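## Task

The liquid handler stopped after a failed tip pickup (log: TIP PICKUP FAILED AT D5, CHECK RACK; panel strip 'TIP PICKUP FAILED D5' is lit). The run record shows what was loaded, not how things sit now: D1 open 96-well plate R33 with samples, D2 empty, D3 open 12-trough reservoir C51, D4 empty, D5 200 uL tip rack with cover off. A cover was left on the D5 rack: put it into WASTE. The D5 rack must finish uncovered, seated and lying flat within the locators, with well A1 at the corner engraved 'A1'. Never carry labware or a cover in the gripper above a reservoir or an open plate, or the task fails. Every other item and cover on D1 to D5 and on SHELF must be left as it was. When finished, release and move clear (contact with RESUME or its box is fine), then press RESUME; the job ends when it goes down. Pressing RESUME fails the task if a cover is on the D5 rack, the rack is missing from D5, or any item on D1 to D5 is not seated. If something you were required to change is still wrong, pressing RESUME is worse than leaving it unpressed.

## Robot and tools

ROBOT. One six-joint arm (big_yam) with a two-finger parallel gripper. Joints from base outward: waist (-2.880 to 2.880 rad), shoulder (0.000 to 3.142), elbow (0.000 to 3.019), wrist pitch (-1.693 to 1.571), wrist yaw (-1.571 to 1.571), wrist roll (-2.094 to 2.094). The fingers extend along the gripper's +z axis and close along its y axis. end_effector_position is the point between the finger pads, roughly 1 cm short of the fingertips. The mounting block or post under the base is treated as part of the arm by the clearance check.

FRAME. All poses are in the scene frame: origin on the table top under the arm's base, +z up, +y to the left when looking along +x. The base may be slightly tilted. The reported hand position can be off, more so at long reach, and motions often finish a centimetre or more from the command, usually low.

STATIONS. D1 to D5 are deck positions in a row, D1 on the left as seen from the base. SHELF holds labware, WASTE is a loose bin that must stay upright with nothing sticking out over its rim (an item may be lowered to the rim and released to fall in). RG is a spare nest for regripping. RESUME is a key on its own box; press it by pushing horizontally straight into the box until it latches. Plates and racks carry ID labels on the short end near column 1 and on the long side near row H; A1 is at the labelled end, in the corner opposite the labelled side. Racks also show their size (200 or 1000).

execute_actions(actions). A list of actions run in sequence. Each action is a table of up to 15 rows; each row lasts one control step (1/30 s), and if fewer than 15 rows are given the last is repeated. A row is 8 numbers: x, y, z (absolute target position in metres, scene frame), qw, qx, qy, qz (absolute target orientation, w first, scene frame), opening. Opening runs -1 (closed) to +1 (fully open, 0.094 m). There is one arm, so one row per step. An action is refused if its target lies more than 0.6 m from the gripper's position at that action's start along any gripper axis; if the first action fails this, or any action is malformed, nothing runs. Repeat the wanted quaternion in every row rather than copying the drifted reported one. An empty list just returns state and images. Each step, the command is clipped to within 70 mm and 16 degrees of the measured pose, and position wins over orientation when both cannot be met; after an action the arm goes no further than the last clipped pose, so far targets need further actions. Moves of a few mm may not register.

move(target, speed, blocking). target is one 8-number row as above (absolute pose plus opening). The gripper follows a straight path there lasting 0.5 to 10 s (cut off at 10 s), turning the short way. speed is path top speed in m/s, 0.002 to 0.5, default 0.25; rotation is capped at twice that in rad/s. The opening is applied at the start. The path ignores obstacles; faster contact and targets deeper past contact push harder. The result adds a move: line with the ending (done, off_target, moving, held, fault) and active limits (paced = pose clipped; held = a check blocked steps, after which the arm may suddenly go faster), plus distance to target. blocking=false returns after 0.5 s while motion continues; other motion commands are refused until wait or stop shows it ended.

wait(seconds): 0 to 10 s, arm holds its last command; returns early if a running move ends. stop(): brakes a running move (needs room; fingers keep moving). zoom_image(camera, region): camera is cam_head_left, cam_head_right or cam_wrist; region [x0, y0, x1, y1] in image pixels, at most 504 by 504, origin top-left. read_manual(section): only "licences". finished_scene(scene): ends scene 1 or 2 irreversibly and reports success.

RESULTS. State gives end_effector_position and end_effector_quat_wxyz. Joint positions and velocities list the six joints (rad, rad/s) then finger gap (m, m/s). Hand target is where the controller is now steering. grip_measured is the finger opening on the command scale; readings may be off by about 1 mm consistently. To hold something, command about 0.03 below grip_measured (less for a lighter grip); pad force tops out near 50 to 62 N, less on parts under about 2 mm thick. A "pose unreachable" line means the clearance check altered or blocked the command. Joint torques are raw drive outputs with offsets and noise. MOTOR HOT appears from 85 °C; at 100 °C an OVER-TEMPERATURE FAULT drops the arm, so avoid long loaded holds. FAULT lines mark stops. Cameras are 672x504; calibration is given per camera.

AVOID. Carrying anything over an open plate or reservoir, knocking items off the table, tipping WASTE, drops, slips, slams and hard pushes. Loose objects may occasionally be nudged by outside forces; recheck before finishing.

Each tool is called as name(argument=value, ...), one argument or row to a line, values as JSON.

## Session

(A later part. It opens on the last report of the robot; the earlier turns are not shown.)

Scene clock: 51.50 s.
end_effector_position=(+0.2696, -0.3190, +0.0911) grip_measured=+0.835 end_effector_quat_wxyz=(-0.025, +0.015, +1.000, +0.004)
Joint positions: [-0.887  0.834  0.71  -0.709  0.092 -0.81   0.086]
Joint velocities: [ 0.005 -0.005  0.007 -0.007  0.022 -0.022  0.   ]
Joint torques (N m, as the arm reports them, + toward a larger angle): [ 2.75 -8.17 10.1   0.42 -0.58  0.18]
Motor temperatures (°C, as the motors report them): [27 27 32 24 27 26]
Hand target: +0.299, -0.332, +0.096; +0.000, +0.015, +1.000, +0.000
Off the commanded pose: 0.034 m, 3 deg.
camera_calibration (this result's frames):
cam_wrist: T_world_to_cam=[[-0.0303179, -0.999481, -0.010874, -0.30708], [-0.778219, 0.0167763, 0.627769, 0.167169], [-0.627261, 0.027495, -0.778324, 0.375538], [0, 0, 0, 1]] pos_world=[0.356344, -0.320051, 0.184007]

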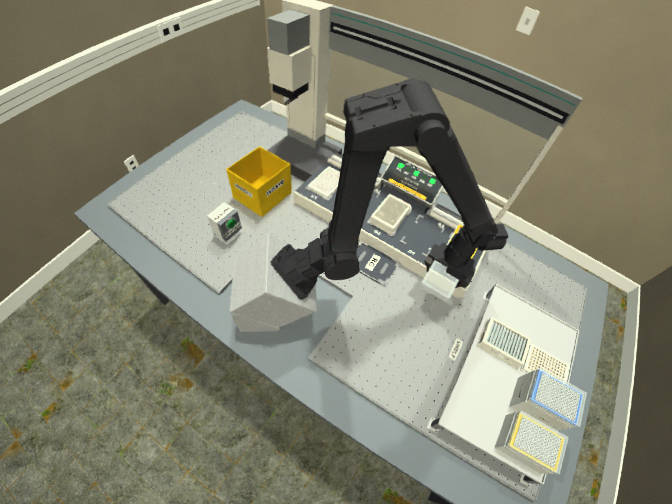

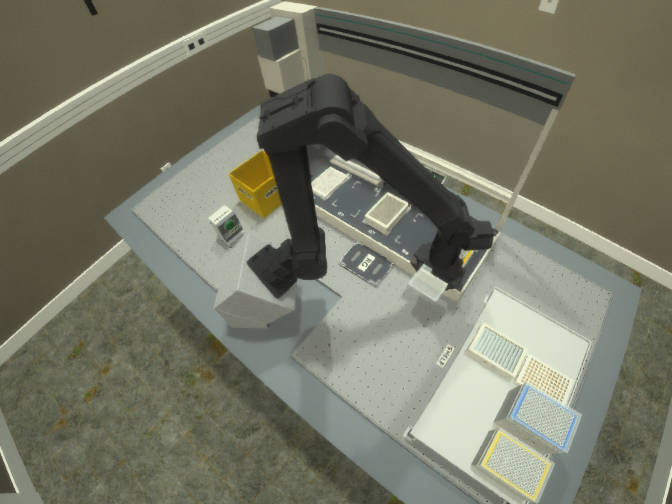

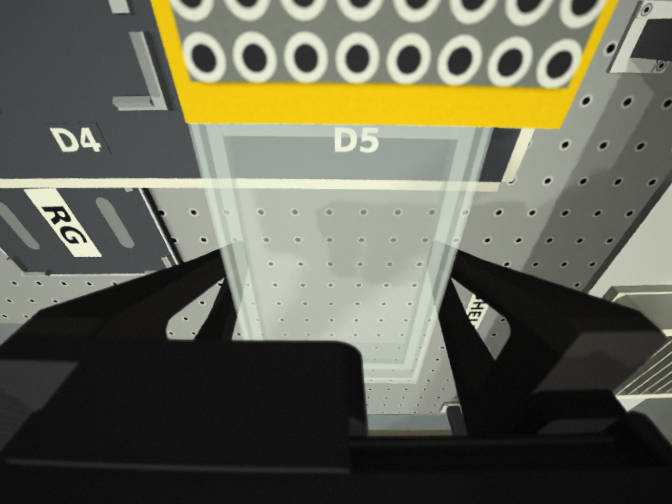

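move(
  target=[0.245,-0.31,0.10,0,0,1,0,0.76],
  speed=0.08,
)

move(
  target=[0.25,0.08,0.11,0,0,1,0,0.76],
  speed=0.15,
)

zoom_image(
  camera="cam_head_right",
  region=[400,200,520,300],
)

Scene clock: 57.00 s.
end_effector_position=(+0.2488, -0.3101, +0.1011) grip_measured=+0.835 end_effector_quat_wxyz=(-0.000, +0.005, +1.000, +0.004)
Joint positions: [-0.956  0.744  0.639 -0.694  0.008 -0.883  0.086]
Joint velocities: [-0.015  0.005  0.002 -0.007  0.007 -0.037  0.001]
Joint torques (N m, as the arm reports them, + toward a larger angle): [-0.5  -9.79  5.23  0.5  -0.17 -0.14]
Motor temperatures (°C, as the motors report them): [27 27 33 24 27 26]
Hand target: +0.245, -0.310, +0.100; +0.000, +0.000, +1.000, +0.001
Off the commanded pose: 0.004 m, 1 deg.
move: done
camera_calibration (this result's frames):
cam_wrist: T_world_to_cam=[[-0.0100915, -0.999882, -0.0115514, -0.303849], [-0.808447, 0.00135984, 0.588567, 0.15132], [-0.588482, 0.0152782, -0.808366, 0.359566], [0, 0, 0, 1]] pos_world=[0.330866, -0.309513, 0.198089]

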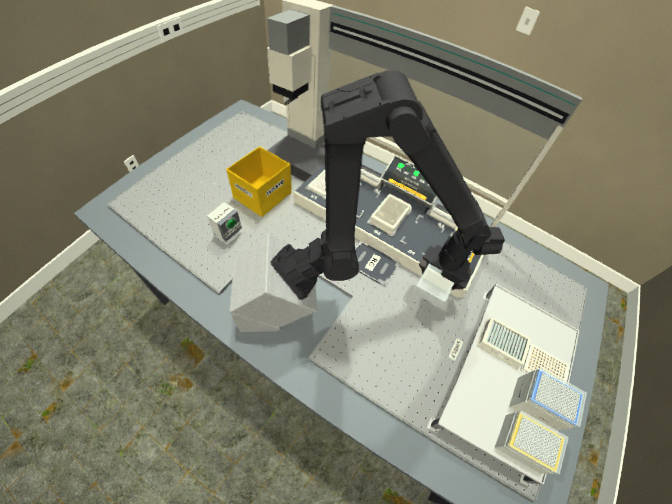

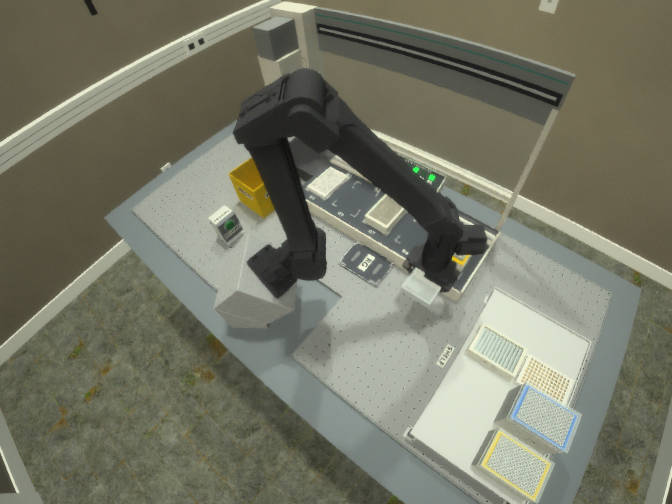

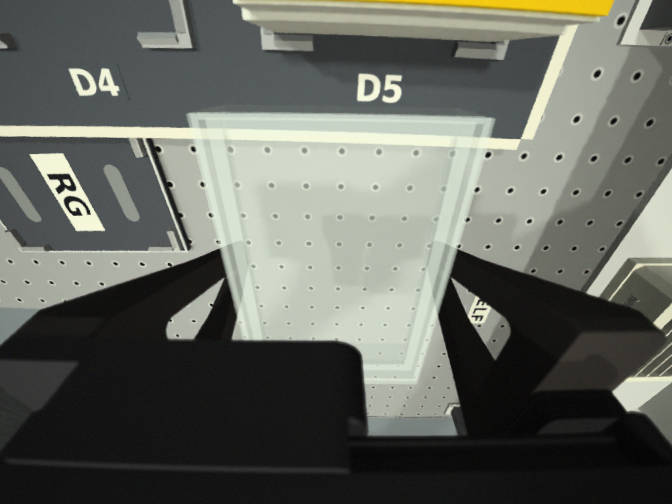

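Scene clock: 60.17 s.
end_effector_position=(+0.2362, +0.0673, +0.1056) grip_measured=+0.835 end_effector_quat_wxyz=(-0.016, -0.021, +1.000, -0.015)
Joint positions: [ 0.602  1.379  0.433 -0.692  0.782  0.674  0.086]
Joint velocities: [-0.005 -0.005 -0.002  0.022  0.051 -0.022  0.001]
Joint torques (N m, as the arm reports them, + toward a larger angle): [ 5.6  -2.74  6.1   0.14  0.28  0.13]
Motor temperatures (°C, as the motors report them): [27 27 32 24 27 26]
Hand target: +0.249, +0.074, +0.110; -0.006, -0.006, +1.000, -0.009
Off the commanded pose: 0.019 m, 3 deg.
move: off_target
camera_calibration (this result's frames):
cam_wrist: T_world_to_cam=[[0.0420941, -0.998773, 0.0261041, 0.0571336], [-0.789224, -0.0172184, 0.613864, 0.131982], [-0.612661, -0.046442, -0.78898, 0.357929], [0, 0, 0, 1]] pos_world=[0.321048, 0.0759589, 0.199889]

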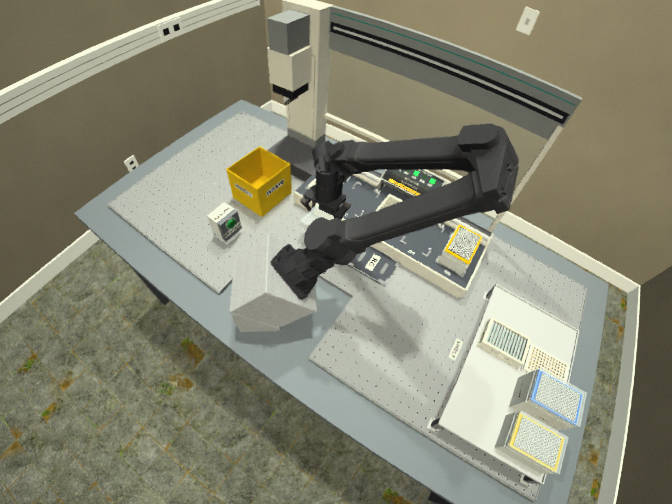

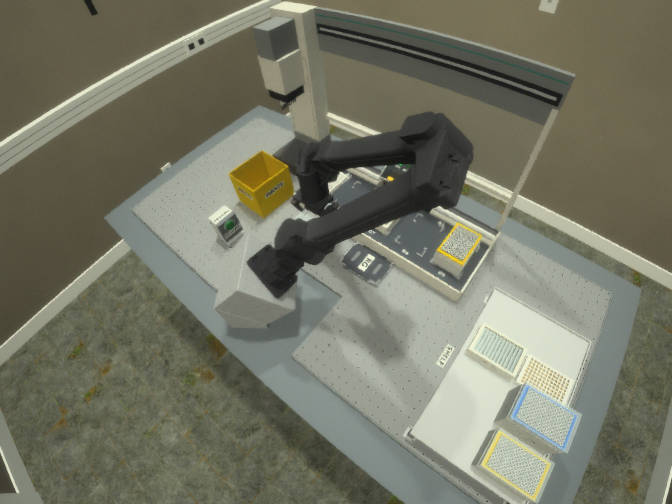

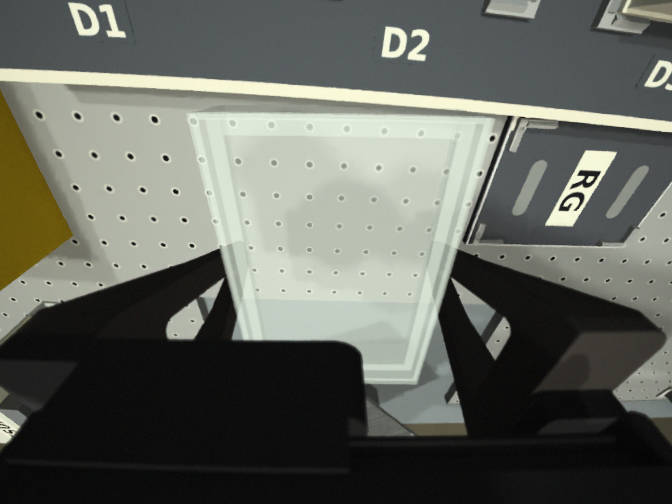

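Region (400, 200, 520, 300) of cam_head_right's 672x504 image, scaled by 4.200, with more detail than that image has.

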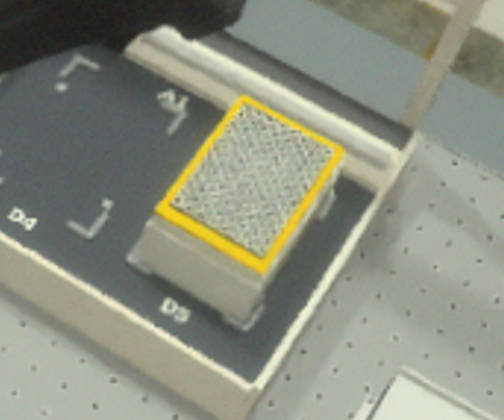

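move(
  target=[0.25,0.2,0.21,0,0.02,1,0,0.76],
  speed=0.2,
)

move(
  target=[0.275,0.365,0.2,0,0.03,1,0,0.76],
  speed=0.2,
)

move(
  target=[0.262,0.35,0.15,0,0.02,1,0,0.76],
  speed=0.1,
)

Scene clock: 66.53 s.
end_effector_position=(+0.2451, +0.1895, +0.2006) grip_measured=+0.835 end_effector_quat_wxyz=(-0.001, +0.009, +1.000, -0.009)
Joint positions: [ 1.001  1.672  0.78  -1.072  0.707  1.24   0.086]
Joint velocities: [-0.005 -0.005 -0.007  0.002  0.007 -0.007 -0.001]
Joint torques (N m, as the arm reports them, + toward a larger angle): [ 7.81 -4.19  8.83 -0.35  0.11  0.13]
Motor temperatures (°C, as the motors report them): [28 26 32 24 27 26]
Hand target: +0.253, +0.199, +0.207; +0.001, +0.020, +1.000, -0.004
Off the commanded pose: 0.015 m, 2 deg.
move: off_target
camera_calibration (this result's frames):
cam_wrist: T_world_to_cam=[[-0.0181531, -0.999732, 0.0143651, 0.193586], [-0.807991, 0.0231311, 0.588741, 0.0848324], [-0.588916, -0.000919364, -0.808194, 0.433423], [0, 0, 0, 1]] pos_world=[0.327307, 0.19197, 0.297564]

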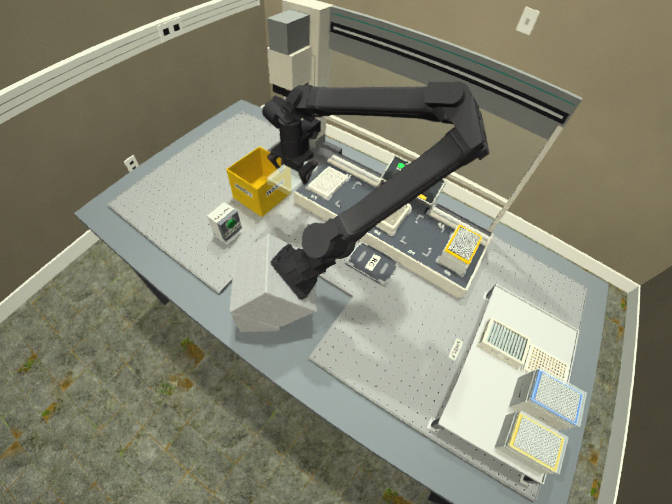

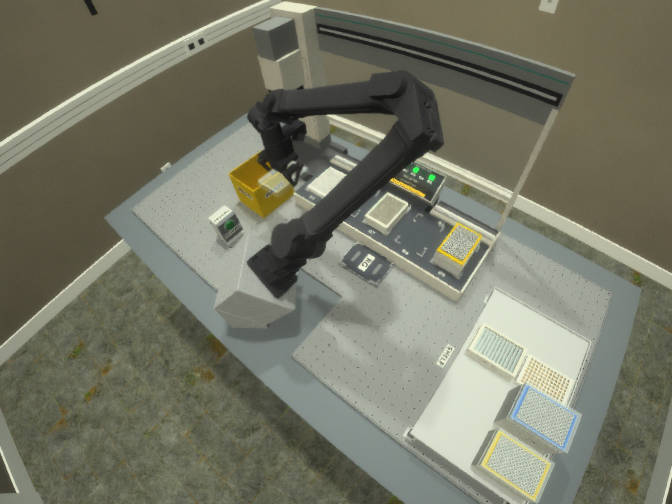

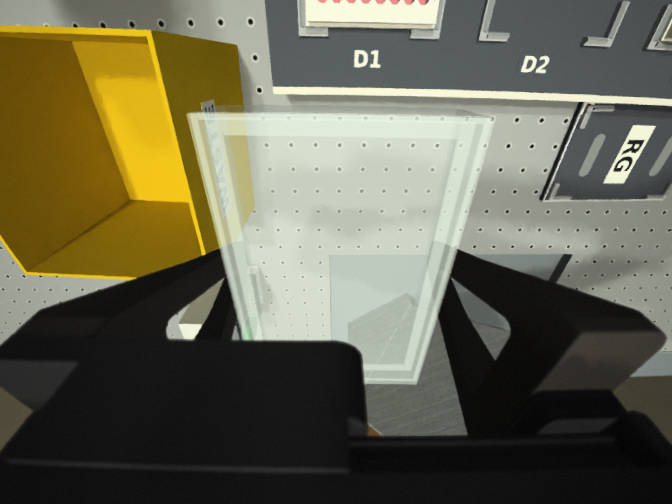

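Scene clock: 67.80 s.
end_effector_position=(+0.2709, +0.3514, +0.1884) grip_measured=+0.835 end_effector_quat_wxyz=(-0.003, +0.021, +1.000, -0.008)
Joint positions: [ 1.037  2.116  1.198 -1.075  0.687  1.307  0.086]
Joint velocities: [ 0.005 -0.015 -0.002 -0.017  0.037  0.022  0.   ]
Joint torques (N m, as the arm reports them, + toward a larger angle): [ 12.4  -10.52   9.04  -0.37   0.08   0.16]
Motor temperatures (°C, as the motors report them): [28 26 32 24 27 26]
Hand target: +0.276, +0.364, +0.197; -0.000, +0.030, +1.000, -0.000
Off the commanded pose: 0.018 m, 1 deg.
move: off_target
camera_calibration (this result's frames):
cam_wrist: T_world_to_cam=[[-0.0425869, -0.999002, 0.0134588, 0.362591], [-0.804063, 0.0422663, 0.59304, 0.100512], [-0.593017, 0.0144341, -0.805061, 0.434045], [0, 0, 0, 1]] pos_world=[0.353656, 0.351716, 0.284945]

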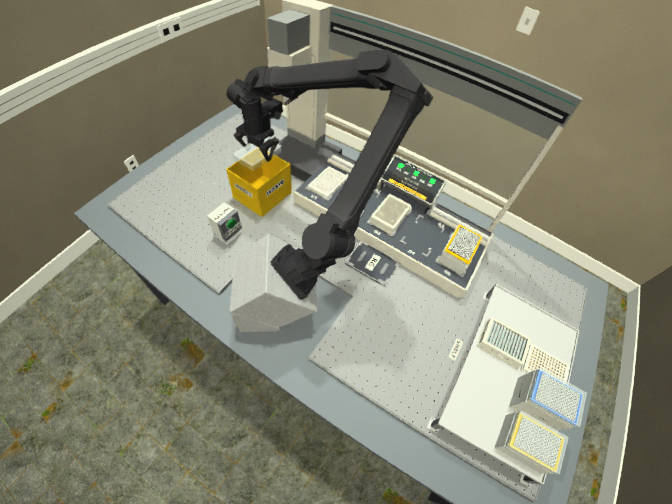

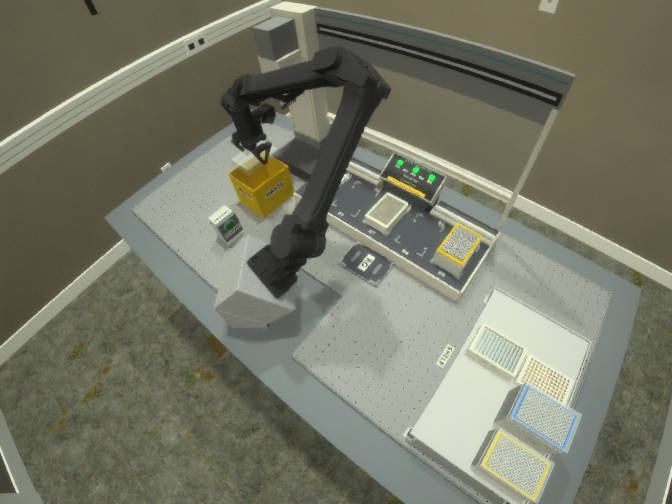

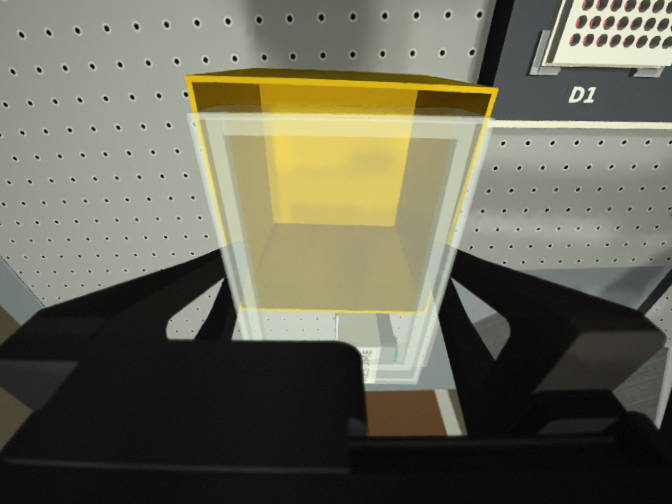

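Scene clock: 68.63 s.
end_effector_position=(+0.2650, +0.3538, +0.1664) grip_measured=+0.835 end_effector_quat_wxyz=(+0.006, +0.027, +1.000, +0.013)
Joint positions: [ 1.019  2.117  1.132 -0.933  0.699  1.259  0.086]
Joint velocities: [-0.015 -0.015 -0.007  0.017 -0.007 -0.007  0.   ]
Joint torques (N m, as the arm reports them, + toward a larger angle): [ 9.53 -9.72  5.35  0.46  0.29 -0.17]
Motor temperatures (°C, as the motors report them): [28 26 32 24 27 26]
Hand target: +0.261, +0.349, +0.151; -0.001, +0.020, +1.000, +0.001
Off the commanded pose: 0.017 m, 2 deg.
move: off_target
camera_calibration (this result's frames):
cam_wrist: T_world_to_cam=[[-0.0544942, -0.998061, -0.0300782, 0.375094], [-0.815501, 0.0271039, 0.57812, 0.119547], [-0.576184, 0.056033, -0.815397, 0.395279], [0, 0, 0, 1]] pos_world=[0.345685, 0.348978, 0.264479]

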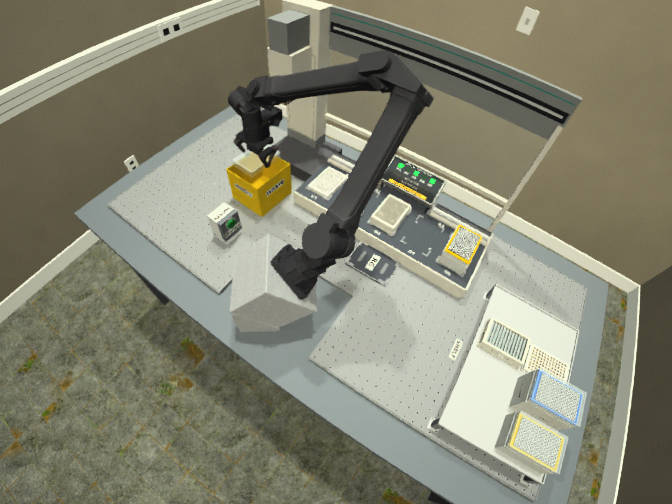

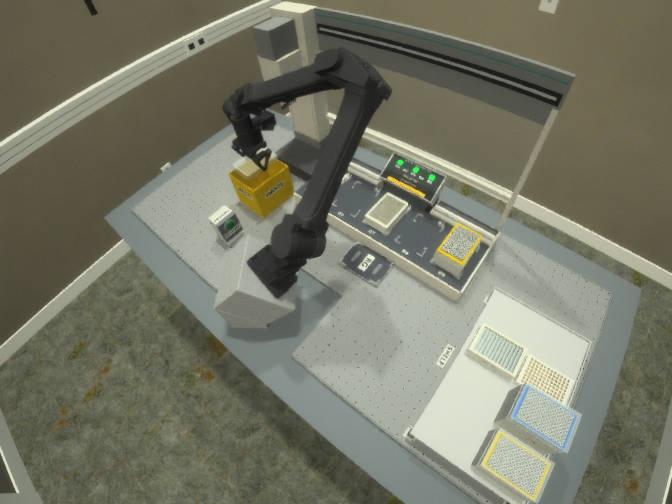

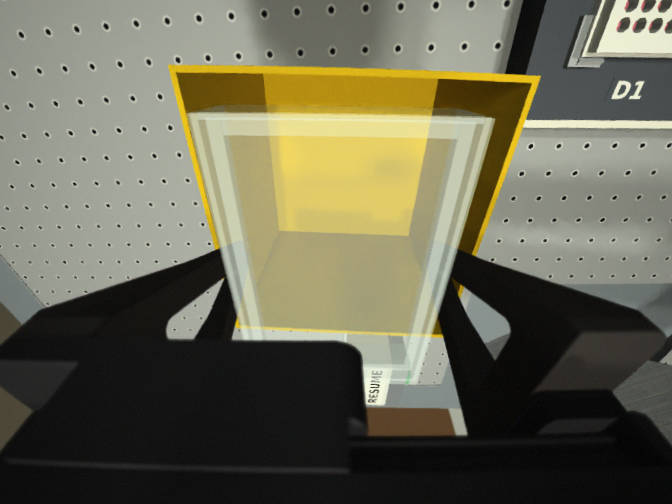

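move(
  target=[0.262,0.343,0.105,0,0.03,1,0,0.76],
  speed=0.07,
)

Scene clock: 71.93 s.
end_effector_position=(+0.2653, +0.3475, +0.1207) grip_measured=+0.835 end_effector_quat_wxyz=(+0.007, +0.037, +0.999, +0.012)
Joint positions: [ 0.949  2.153  1.074 -0.783  0.722  1.192  0.086]
Joint velocities: [-0.005 -0.034 -0.002 -0.012  0.037 -0.007 -0.   ]
Joint torques (N m, as the arm reports them, + toward a larger angle): [  9.72 -10.03   4.69   0.44   0.31  -0.18]
Motor temperatures (°C, as the motors report them): [28 26 32 24 27 26]
Hand target: +0.261, +0.342, +0.106; -0.000, +0.030, +1.000, +0.001
Off the commanded pose: 0.017 m, 2 deg.
move: off_target
camera_calibration (this result's frames):
cam_wrist: T_world_to_cam=[[-0.0737554, -0.996861, -0.0287712, 0.372043], [-0.815074, 0.0436315, 0.577712, 0.140586], [-0.574644, 0.06606, -0.815733, 0.354654], [0, 0, 0, 1]] pos_world=[0.345828, 0.341313, 0.218789]

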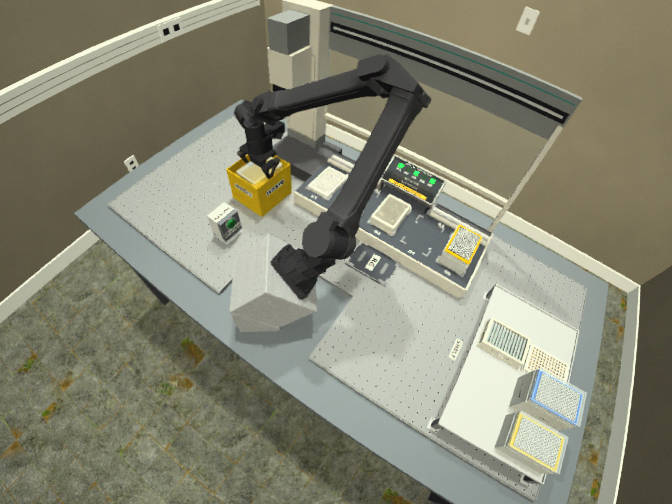

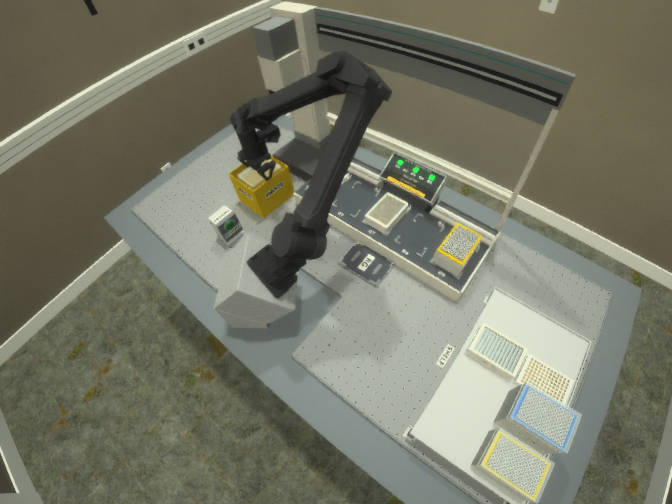

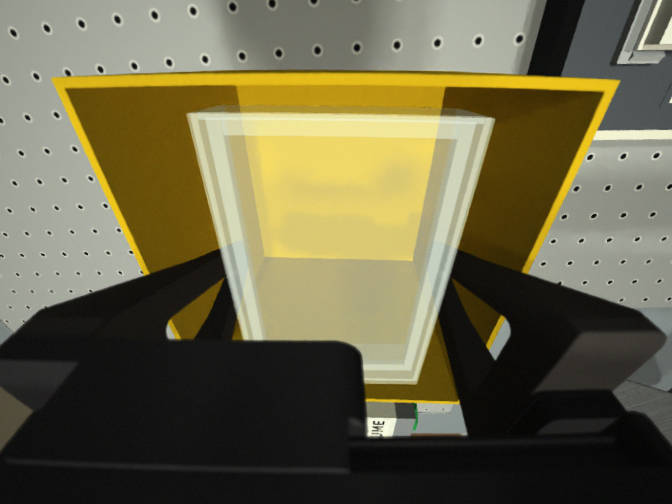

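execute_actions(
  actions=[
    [[0.262,0.343,0.105,0,0.03,1,0,1]],
  ],
)

move(
  target=[0.265,0.35,0.2,0,0.03,1,0,1],
  speed=0.15,
)

move(
  target=[0.13,0.235,0.16,0,0,0.975,0.22,-1],
  speed=0.2,
)

move(
  target=[0.058,0.25,0.077,0,0,0.96,0.28,-1],
  speed=0.1,
)

zoom_image(
  camera="cam_head_left",
  region=[340,170,520,300],
)

Scene clock: 84.70 s.
end_effector_position=(+0.2654, +0.3474, +0.1207) grip_measured=+1.000 end_effector_quat_wxyz=(+0.007, +0.036, +0.999, +0.012)
Joint positions: [ 0.949  2.153  1.074 -0.783  0.723  1.19   0.094]
Joint velocities: [ 0.005 -0.005  0.012 -0.012  0.007 -0.037  0.   ]
Joint torques (N m, as the arm reports them, + toward a larger angle): [ 9.68 -9.89  4.91  0.4   0.32 -0.16]
Motor temperatures (°C, as the motors report them): [28 27 31 24 27 26]
Hand target: +0.261, +0.342, +0.106; -0.000, +0.030, +1.000, +0.000
Off the commanded pose: 0.017 m, 2 deg.
camera_calibration (this result's frames):
cam_wrist: T_world_to_cam=[[-0.0714755, -0.99704, -0.0283175, 0.371372], [-0.815796, 0.0421003, 0.576805, 0.141567], [-0.573906, 0.0643288, -0.816391, 0.355247], [0, 0, 0, 1]] pos_world=[0.345912, 0.341461, 0.21888]

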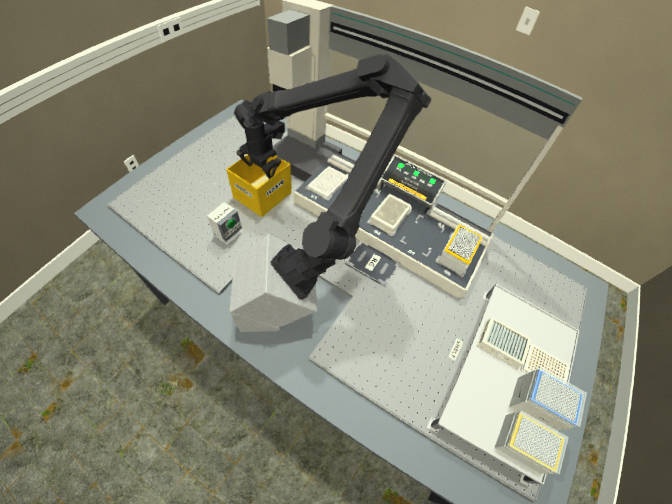

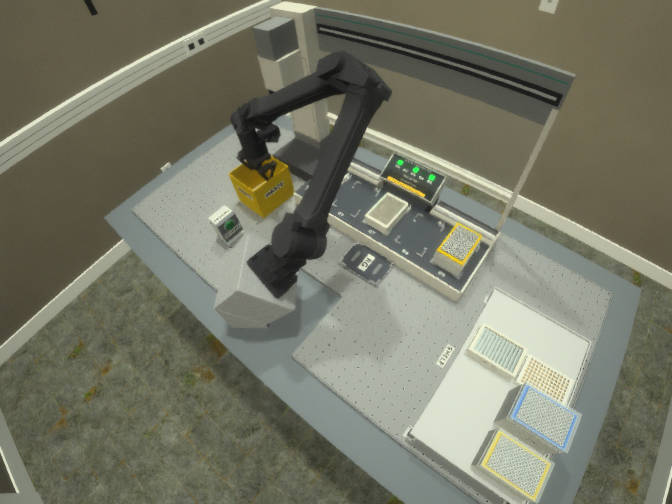

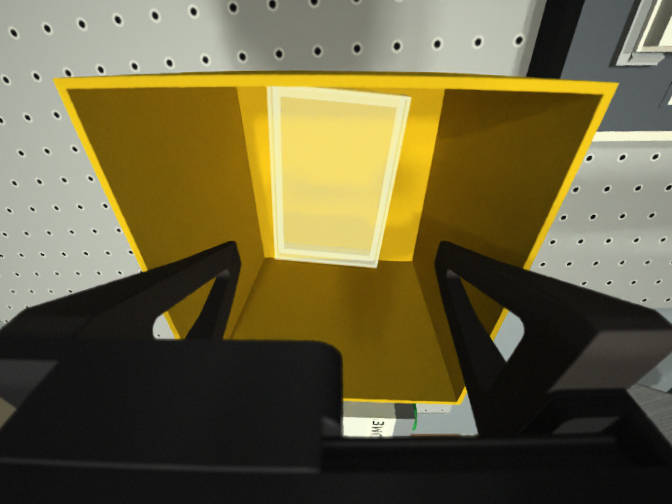

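Scene clock: 85.67 s.
end_effector_position=(+0.2575, +0.3415, +0.1906) grip_measured=+1.000 end_effector_quat_wxyz=(-0.001, +0.015, +1.000, -0.011)
Joint positions: [ 1.057  2.096  1.156 -1.071  0.684  1.322  0.094]
Joint velocities: [-0.015  0.005 -0.017  0.002 -0.037  0.037  0.   ]
Joint torques (N m, as the arm reports them, + toward a larger angle): [ 10.96 -11.46   8.68  -0.4    0.08   0.13]
Motor temperatures (°C, as the motors report them): [28 27 31 24 27 26]
Hand target: +0.266, +0.351, +0.199; +0.001, +0.030, +1.000, -0.001
Off the commanded pose: 0.015 m, 2 deg.
move: off_target
camera_calibration (this result's frames):
cam_wrist: T_world_to_cam=[[-0.0308723, -0.999368, 0.0176329, 0.348466], [-0.807034, 0.0353309, 0.589446, 0.0926615], [-0.589697, 0.00396721, -0.807615, 0.431215], [0, 0, 0, 1]] pos_world=[0.339825, 0.343261, 0.287492]

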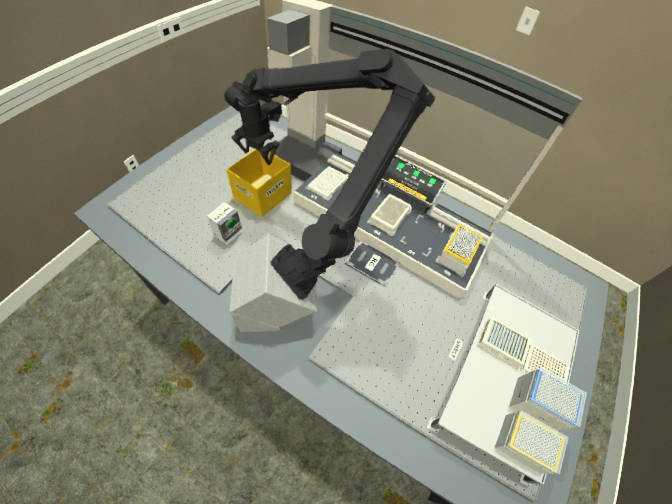

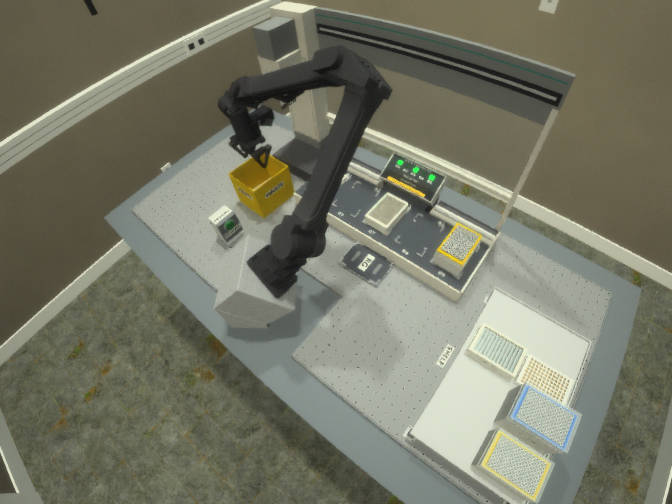

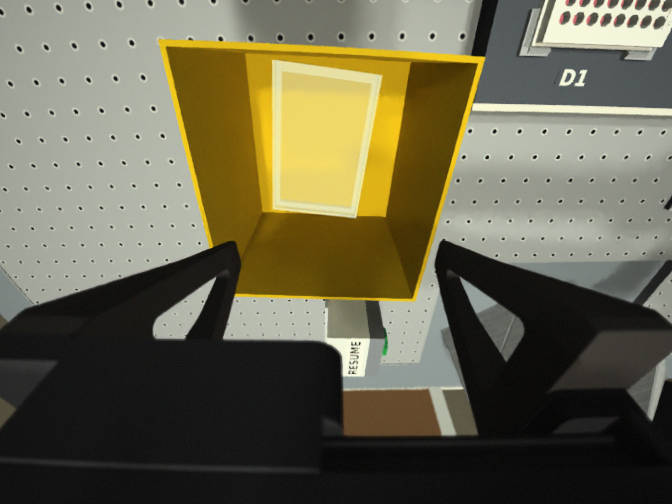

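Scene clock: 87.30 s.
end_effector_position=(+0.1309, +0.2325, +0.1606) grip_measured=-0.986 end_effector_quat_wxyz=(-0.007, +0.005, +0.977, +0.212)
Joint positions: [ 1.152  1.661  0.4   -0.311  0.491  1.132  0.001]
Joint velocities: [-0.005 -0.024 -0.012 -0.002 -0.037 -0.051  0.001]
Joint torques (N m, as the arm reports them, + toward a larger angle): [ 6.19 -3.9   5.66  1.2  -0.12 -0.19]
Motor temperatures (°C, as the motors report them): [28 27 31 24 27 26]
Hand target: +0.130, +0.234, +0.163; -0.003, -0.002, +0.975, +0.220
Off the commanded pose: 0.003 m, 1 deg.
move: done
camera_calibration (this result's frames):
cam_wrist: T_world_to_cam=[[-0.0131446, -0.908319, -0.418072, 0.282644], [-0.802291, -0.239963, 0.546577, 0.0822417], [-0.596788, 0.3426, -0.725582, 0.241736], [0, 0, 0, 1]] pos_world=[0.213963, 0.193647, 0.248614]

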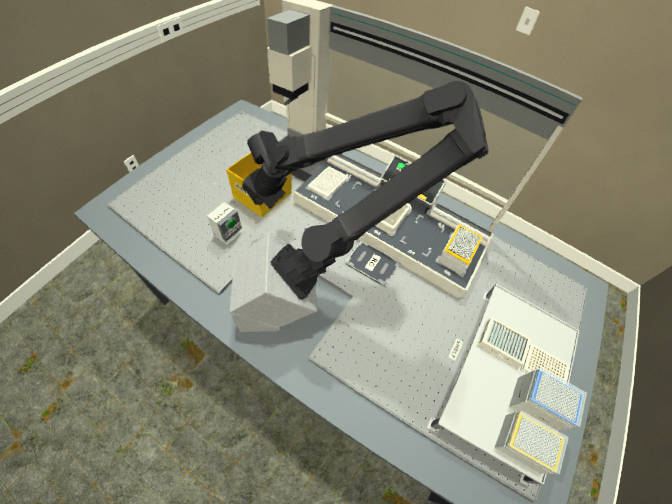

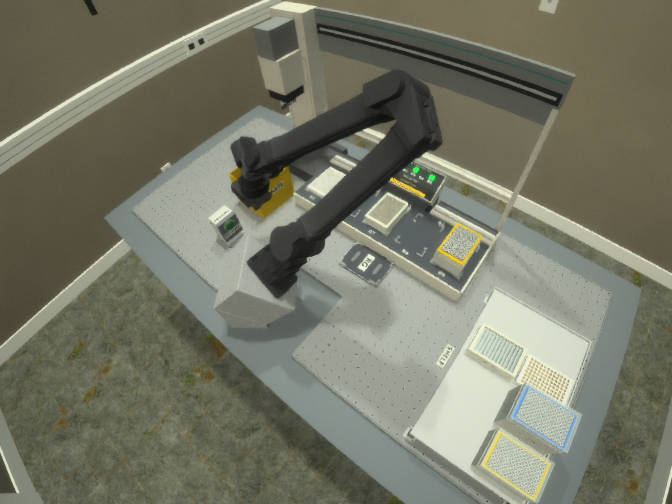

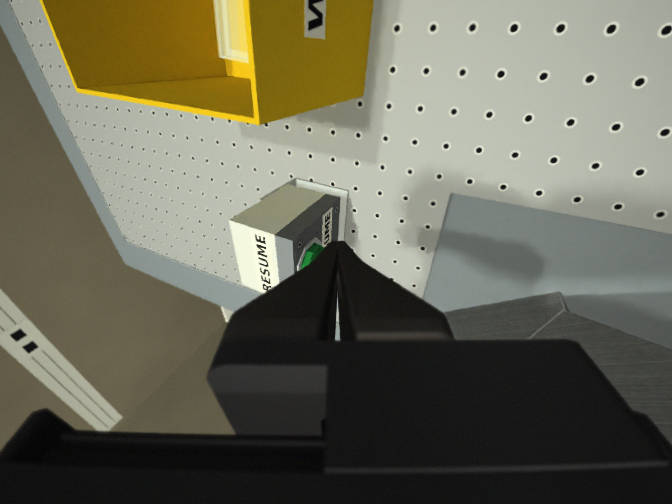

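Scene clock: 88.90 s.
end_effector_position=(+0.0621, +0.2498, +0.0794) grip_measured=-0.986 end_effector_quat_wxyz=(-0.003, +0.011, +0.960, +0.278)
Joint positions: [1.153 2.188 0.257 0.499 0.438 1.08  0.001]
Joint velocities: [ 0.005  0.005 -0.007 -0.032  0.022 -0.007 -0.   ]
Joint torques (N m, as the arm reports them, + toward a larger angle): [ 6.71 -5.08  1.62  1.38 -0.19 -0.21]
Motor temperatures (°C, as the motors report them): [28 27 31 24 27 26]
Hand target: +0.059, +0.248, +0.080; -0.001, -0.001, +0.960, +0.280
Off the commanded pose: 0.005 m, 1 deg.
move: done
camera_calibration (this result's frames):
cam_wrist: T_world_to_cam=[[-0.0237748, -0.843145, -0.53716, 0.257313], [-0.808887, -0.299528, 0.50595, 0.0941369], [-0.587484, 0.446531, -0.674888, 0.10523], [0, 0, 0, 1]] pos_world=[0.144085, 0.19816, 0.161609]

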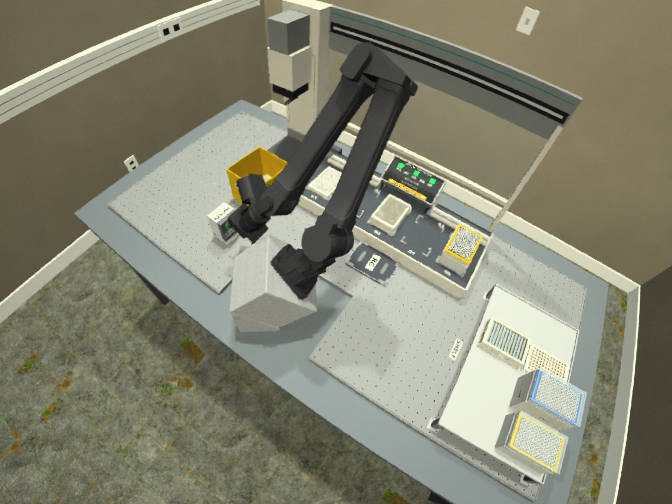

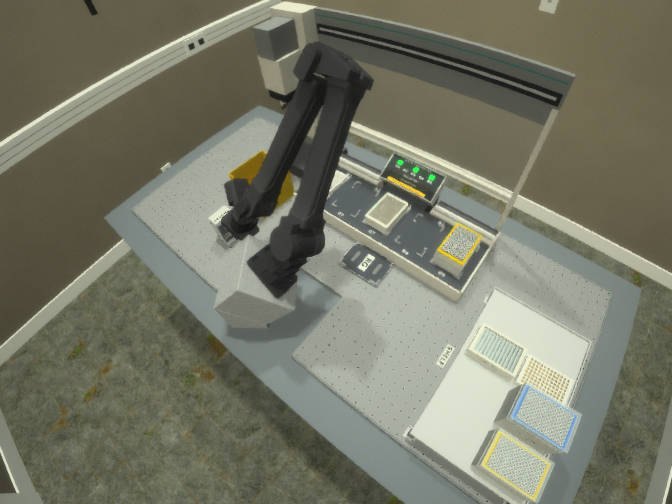

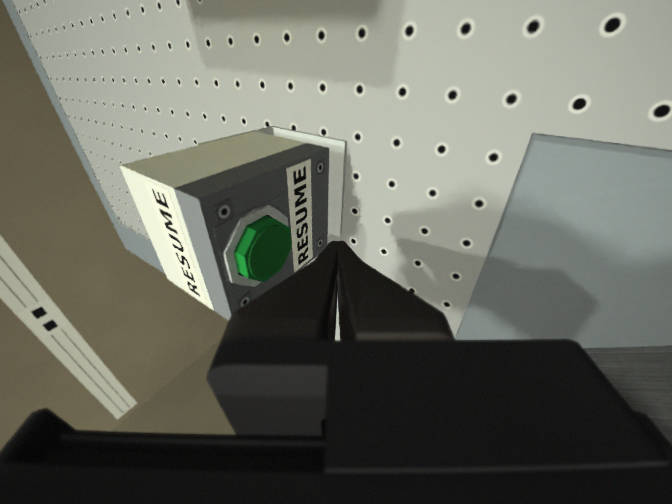

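Region (340, 170, 520, 300) of cam_head_left's 672x504 image, scaled by 2.800, with more detail than that image has.

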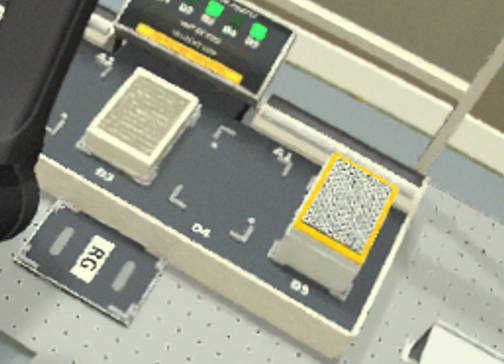

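All seated. Press.

move(
  target=[0.066,0.315,0.091,0,0,0.95,0.31,-1],
  speed=0.025,
)

Scene clock: 96.93 s.
end_effector_position=(+0.0614, +0.2774, +0.0802) grip_measured=-0.986 end_effector_quat_wxyz=(-0.007, +0.002, +0.959, +0.282)
Joint positions: [1.167 2.22  0.329 0.452 0.426 1.079 0.001]
Joint velocities: [-0.005  0.005 -0.012 -0.017 -0.037  0.022  0.   ]
Joint torques (N m, as the arm reports them, + toward a larger angle): [ 7.72 -5.15  7.14  1.15 -0.83 -0.25]
Motor temperatures (°C, as the motors report them): [28 26 31 24 27 26]
Hand target: +0.067, +0.313, +0.091; -0.000, -0.000, +0.951, +0.310
Off the commanded pose: 0.039 m, 4 deg.
move: off_target
camera_calibration (this result's frames):
cam_wrist: T_world_to_cam=[[-0.00715912, -0.839288, -0.543641, 0.279431], [-0.801677, -0.320141, 0.5048, 0.10679], [-0.597714, 0.439438, -0.670546, 0.0953072], [0, 0, 0, 1]] pos_world=[0.144578, 0.226829, 0.16191]

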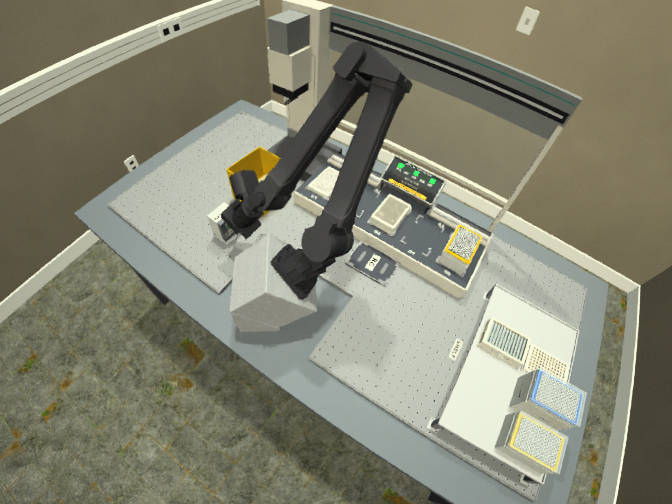

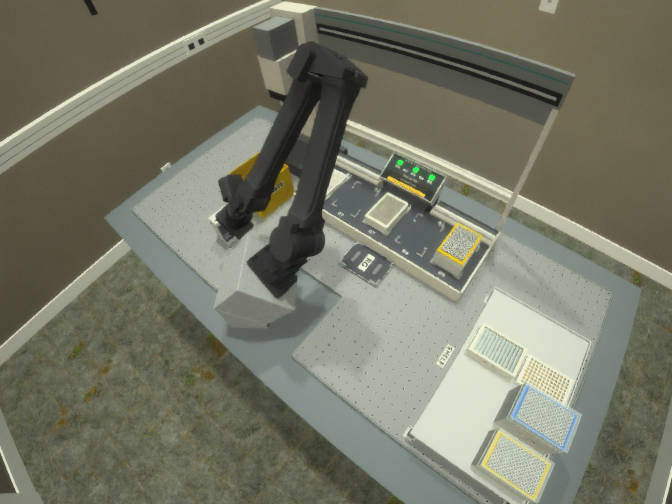

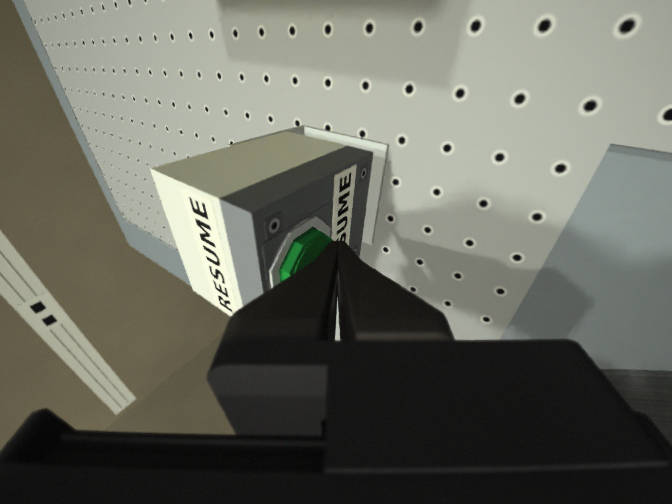

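execute_actions(
  actions=[
    [[0.067,0.317,0.093,0,0,0.945,0.325,-1],[0.067,0.317,0.093,0,0,0.945,0.325,-1],[0.067,0.32,0.095,0,0,0.94,0.34,-1],[0.067,0.32,0.095,0,0,0.94,0.34,-1],[0.068,0.324,0.097,0,0,0.935,0.355,-1]],
    [[0.068,0.33,0.099,0,0,0.93,0.367,-1]],
  ],
)

Scene clock: 100.40 s.
end_effector_position=(+0.0586, +0.2812, +0.0806) grip_measured=-0.987 end_effector_quat_wxyz=(-0.008, -0.011, +0.956, +0.293)
Joint positions: [1.167 2.234 0.328 0.485 0.407 1.048 0.001]
Joint velocities: [ 0.005 -0.024 -0.017 -0.002  0.007  0.007 -0.001]
Joint torques (N m, as the arm reports them, + toward a larger angle): [ 6.93 -6.05  5.83  3.35 -1.47 -0.3 ]
Motor temperatures (°C, as the motors report them): [28 26 31 24 27 26]
camera_calibration (this result's frames):
cam_wrist: T_world_to_cam=[[0.0169144, -0.826414, -0.562809, 0.279334], [-0.79592, -0.351819, 0.492681, 0.115095], [-0.605165, 0.439618, -0.66371, 0.092054], [0, 0, 0, 1]] pos_world=[0.14259, 0.23087, 0.161604]
The task's run has ended: the event that ends the task has happened.

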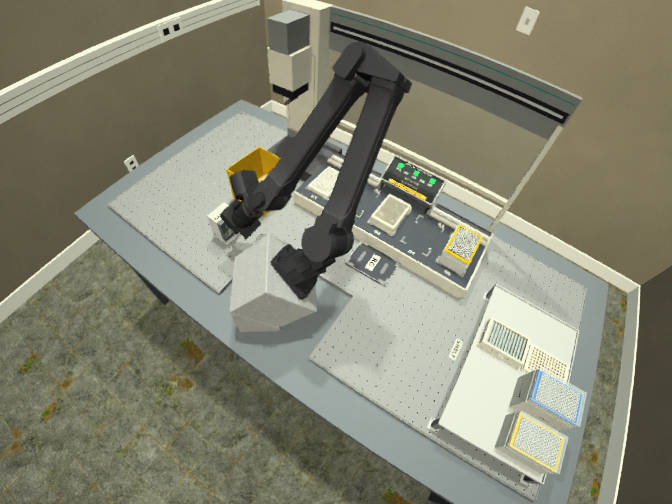

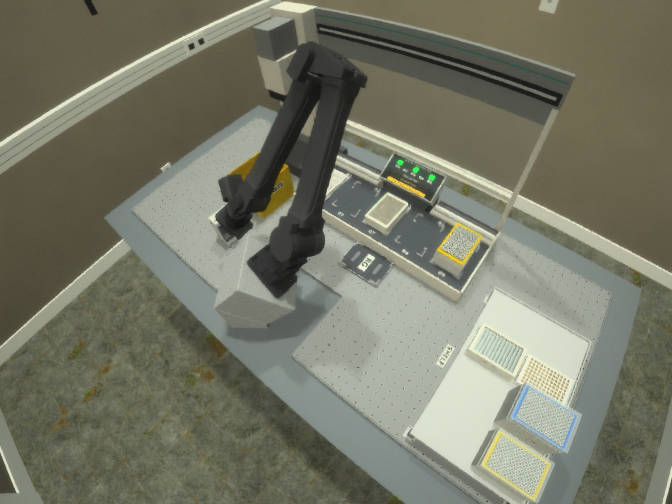

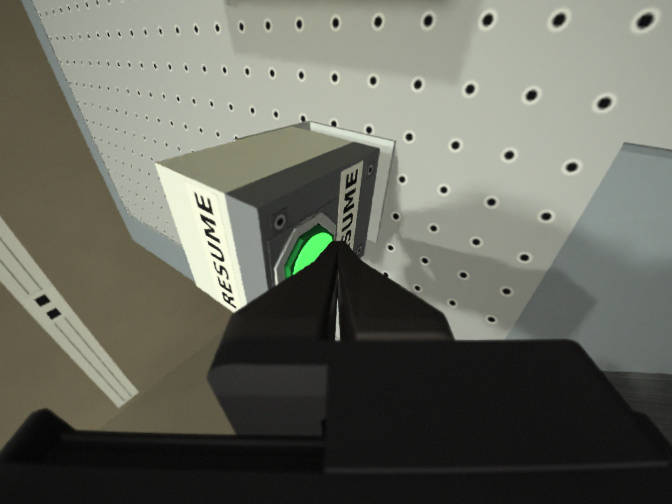

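finished_scene(
  scene=2,
)

The scene is finished: the task was done.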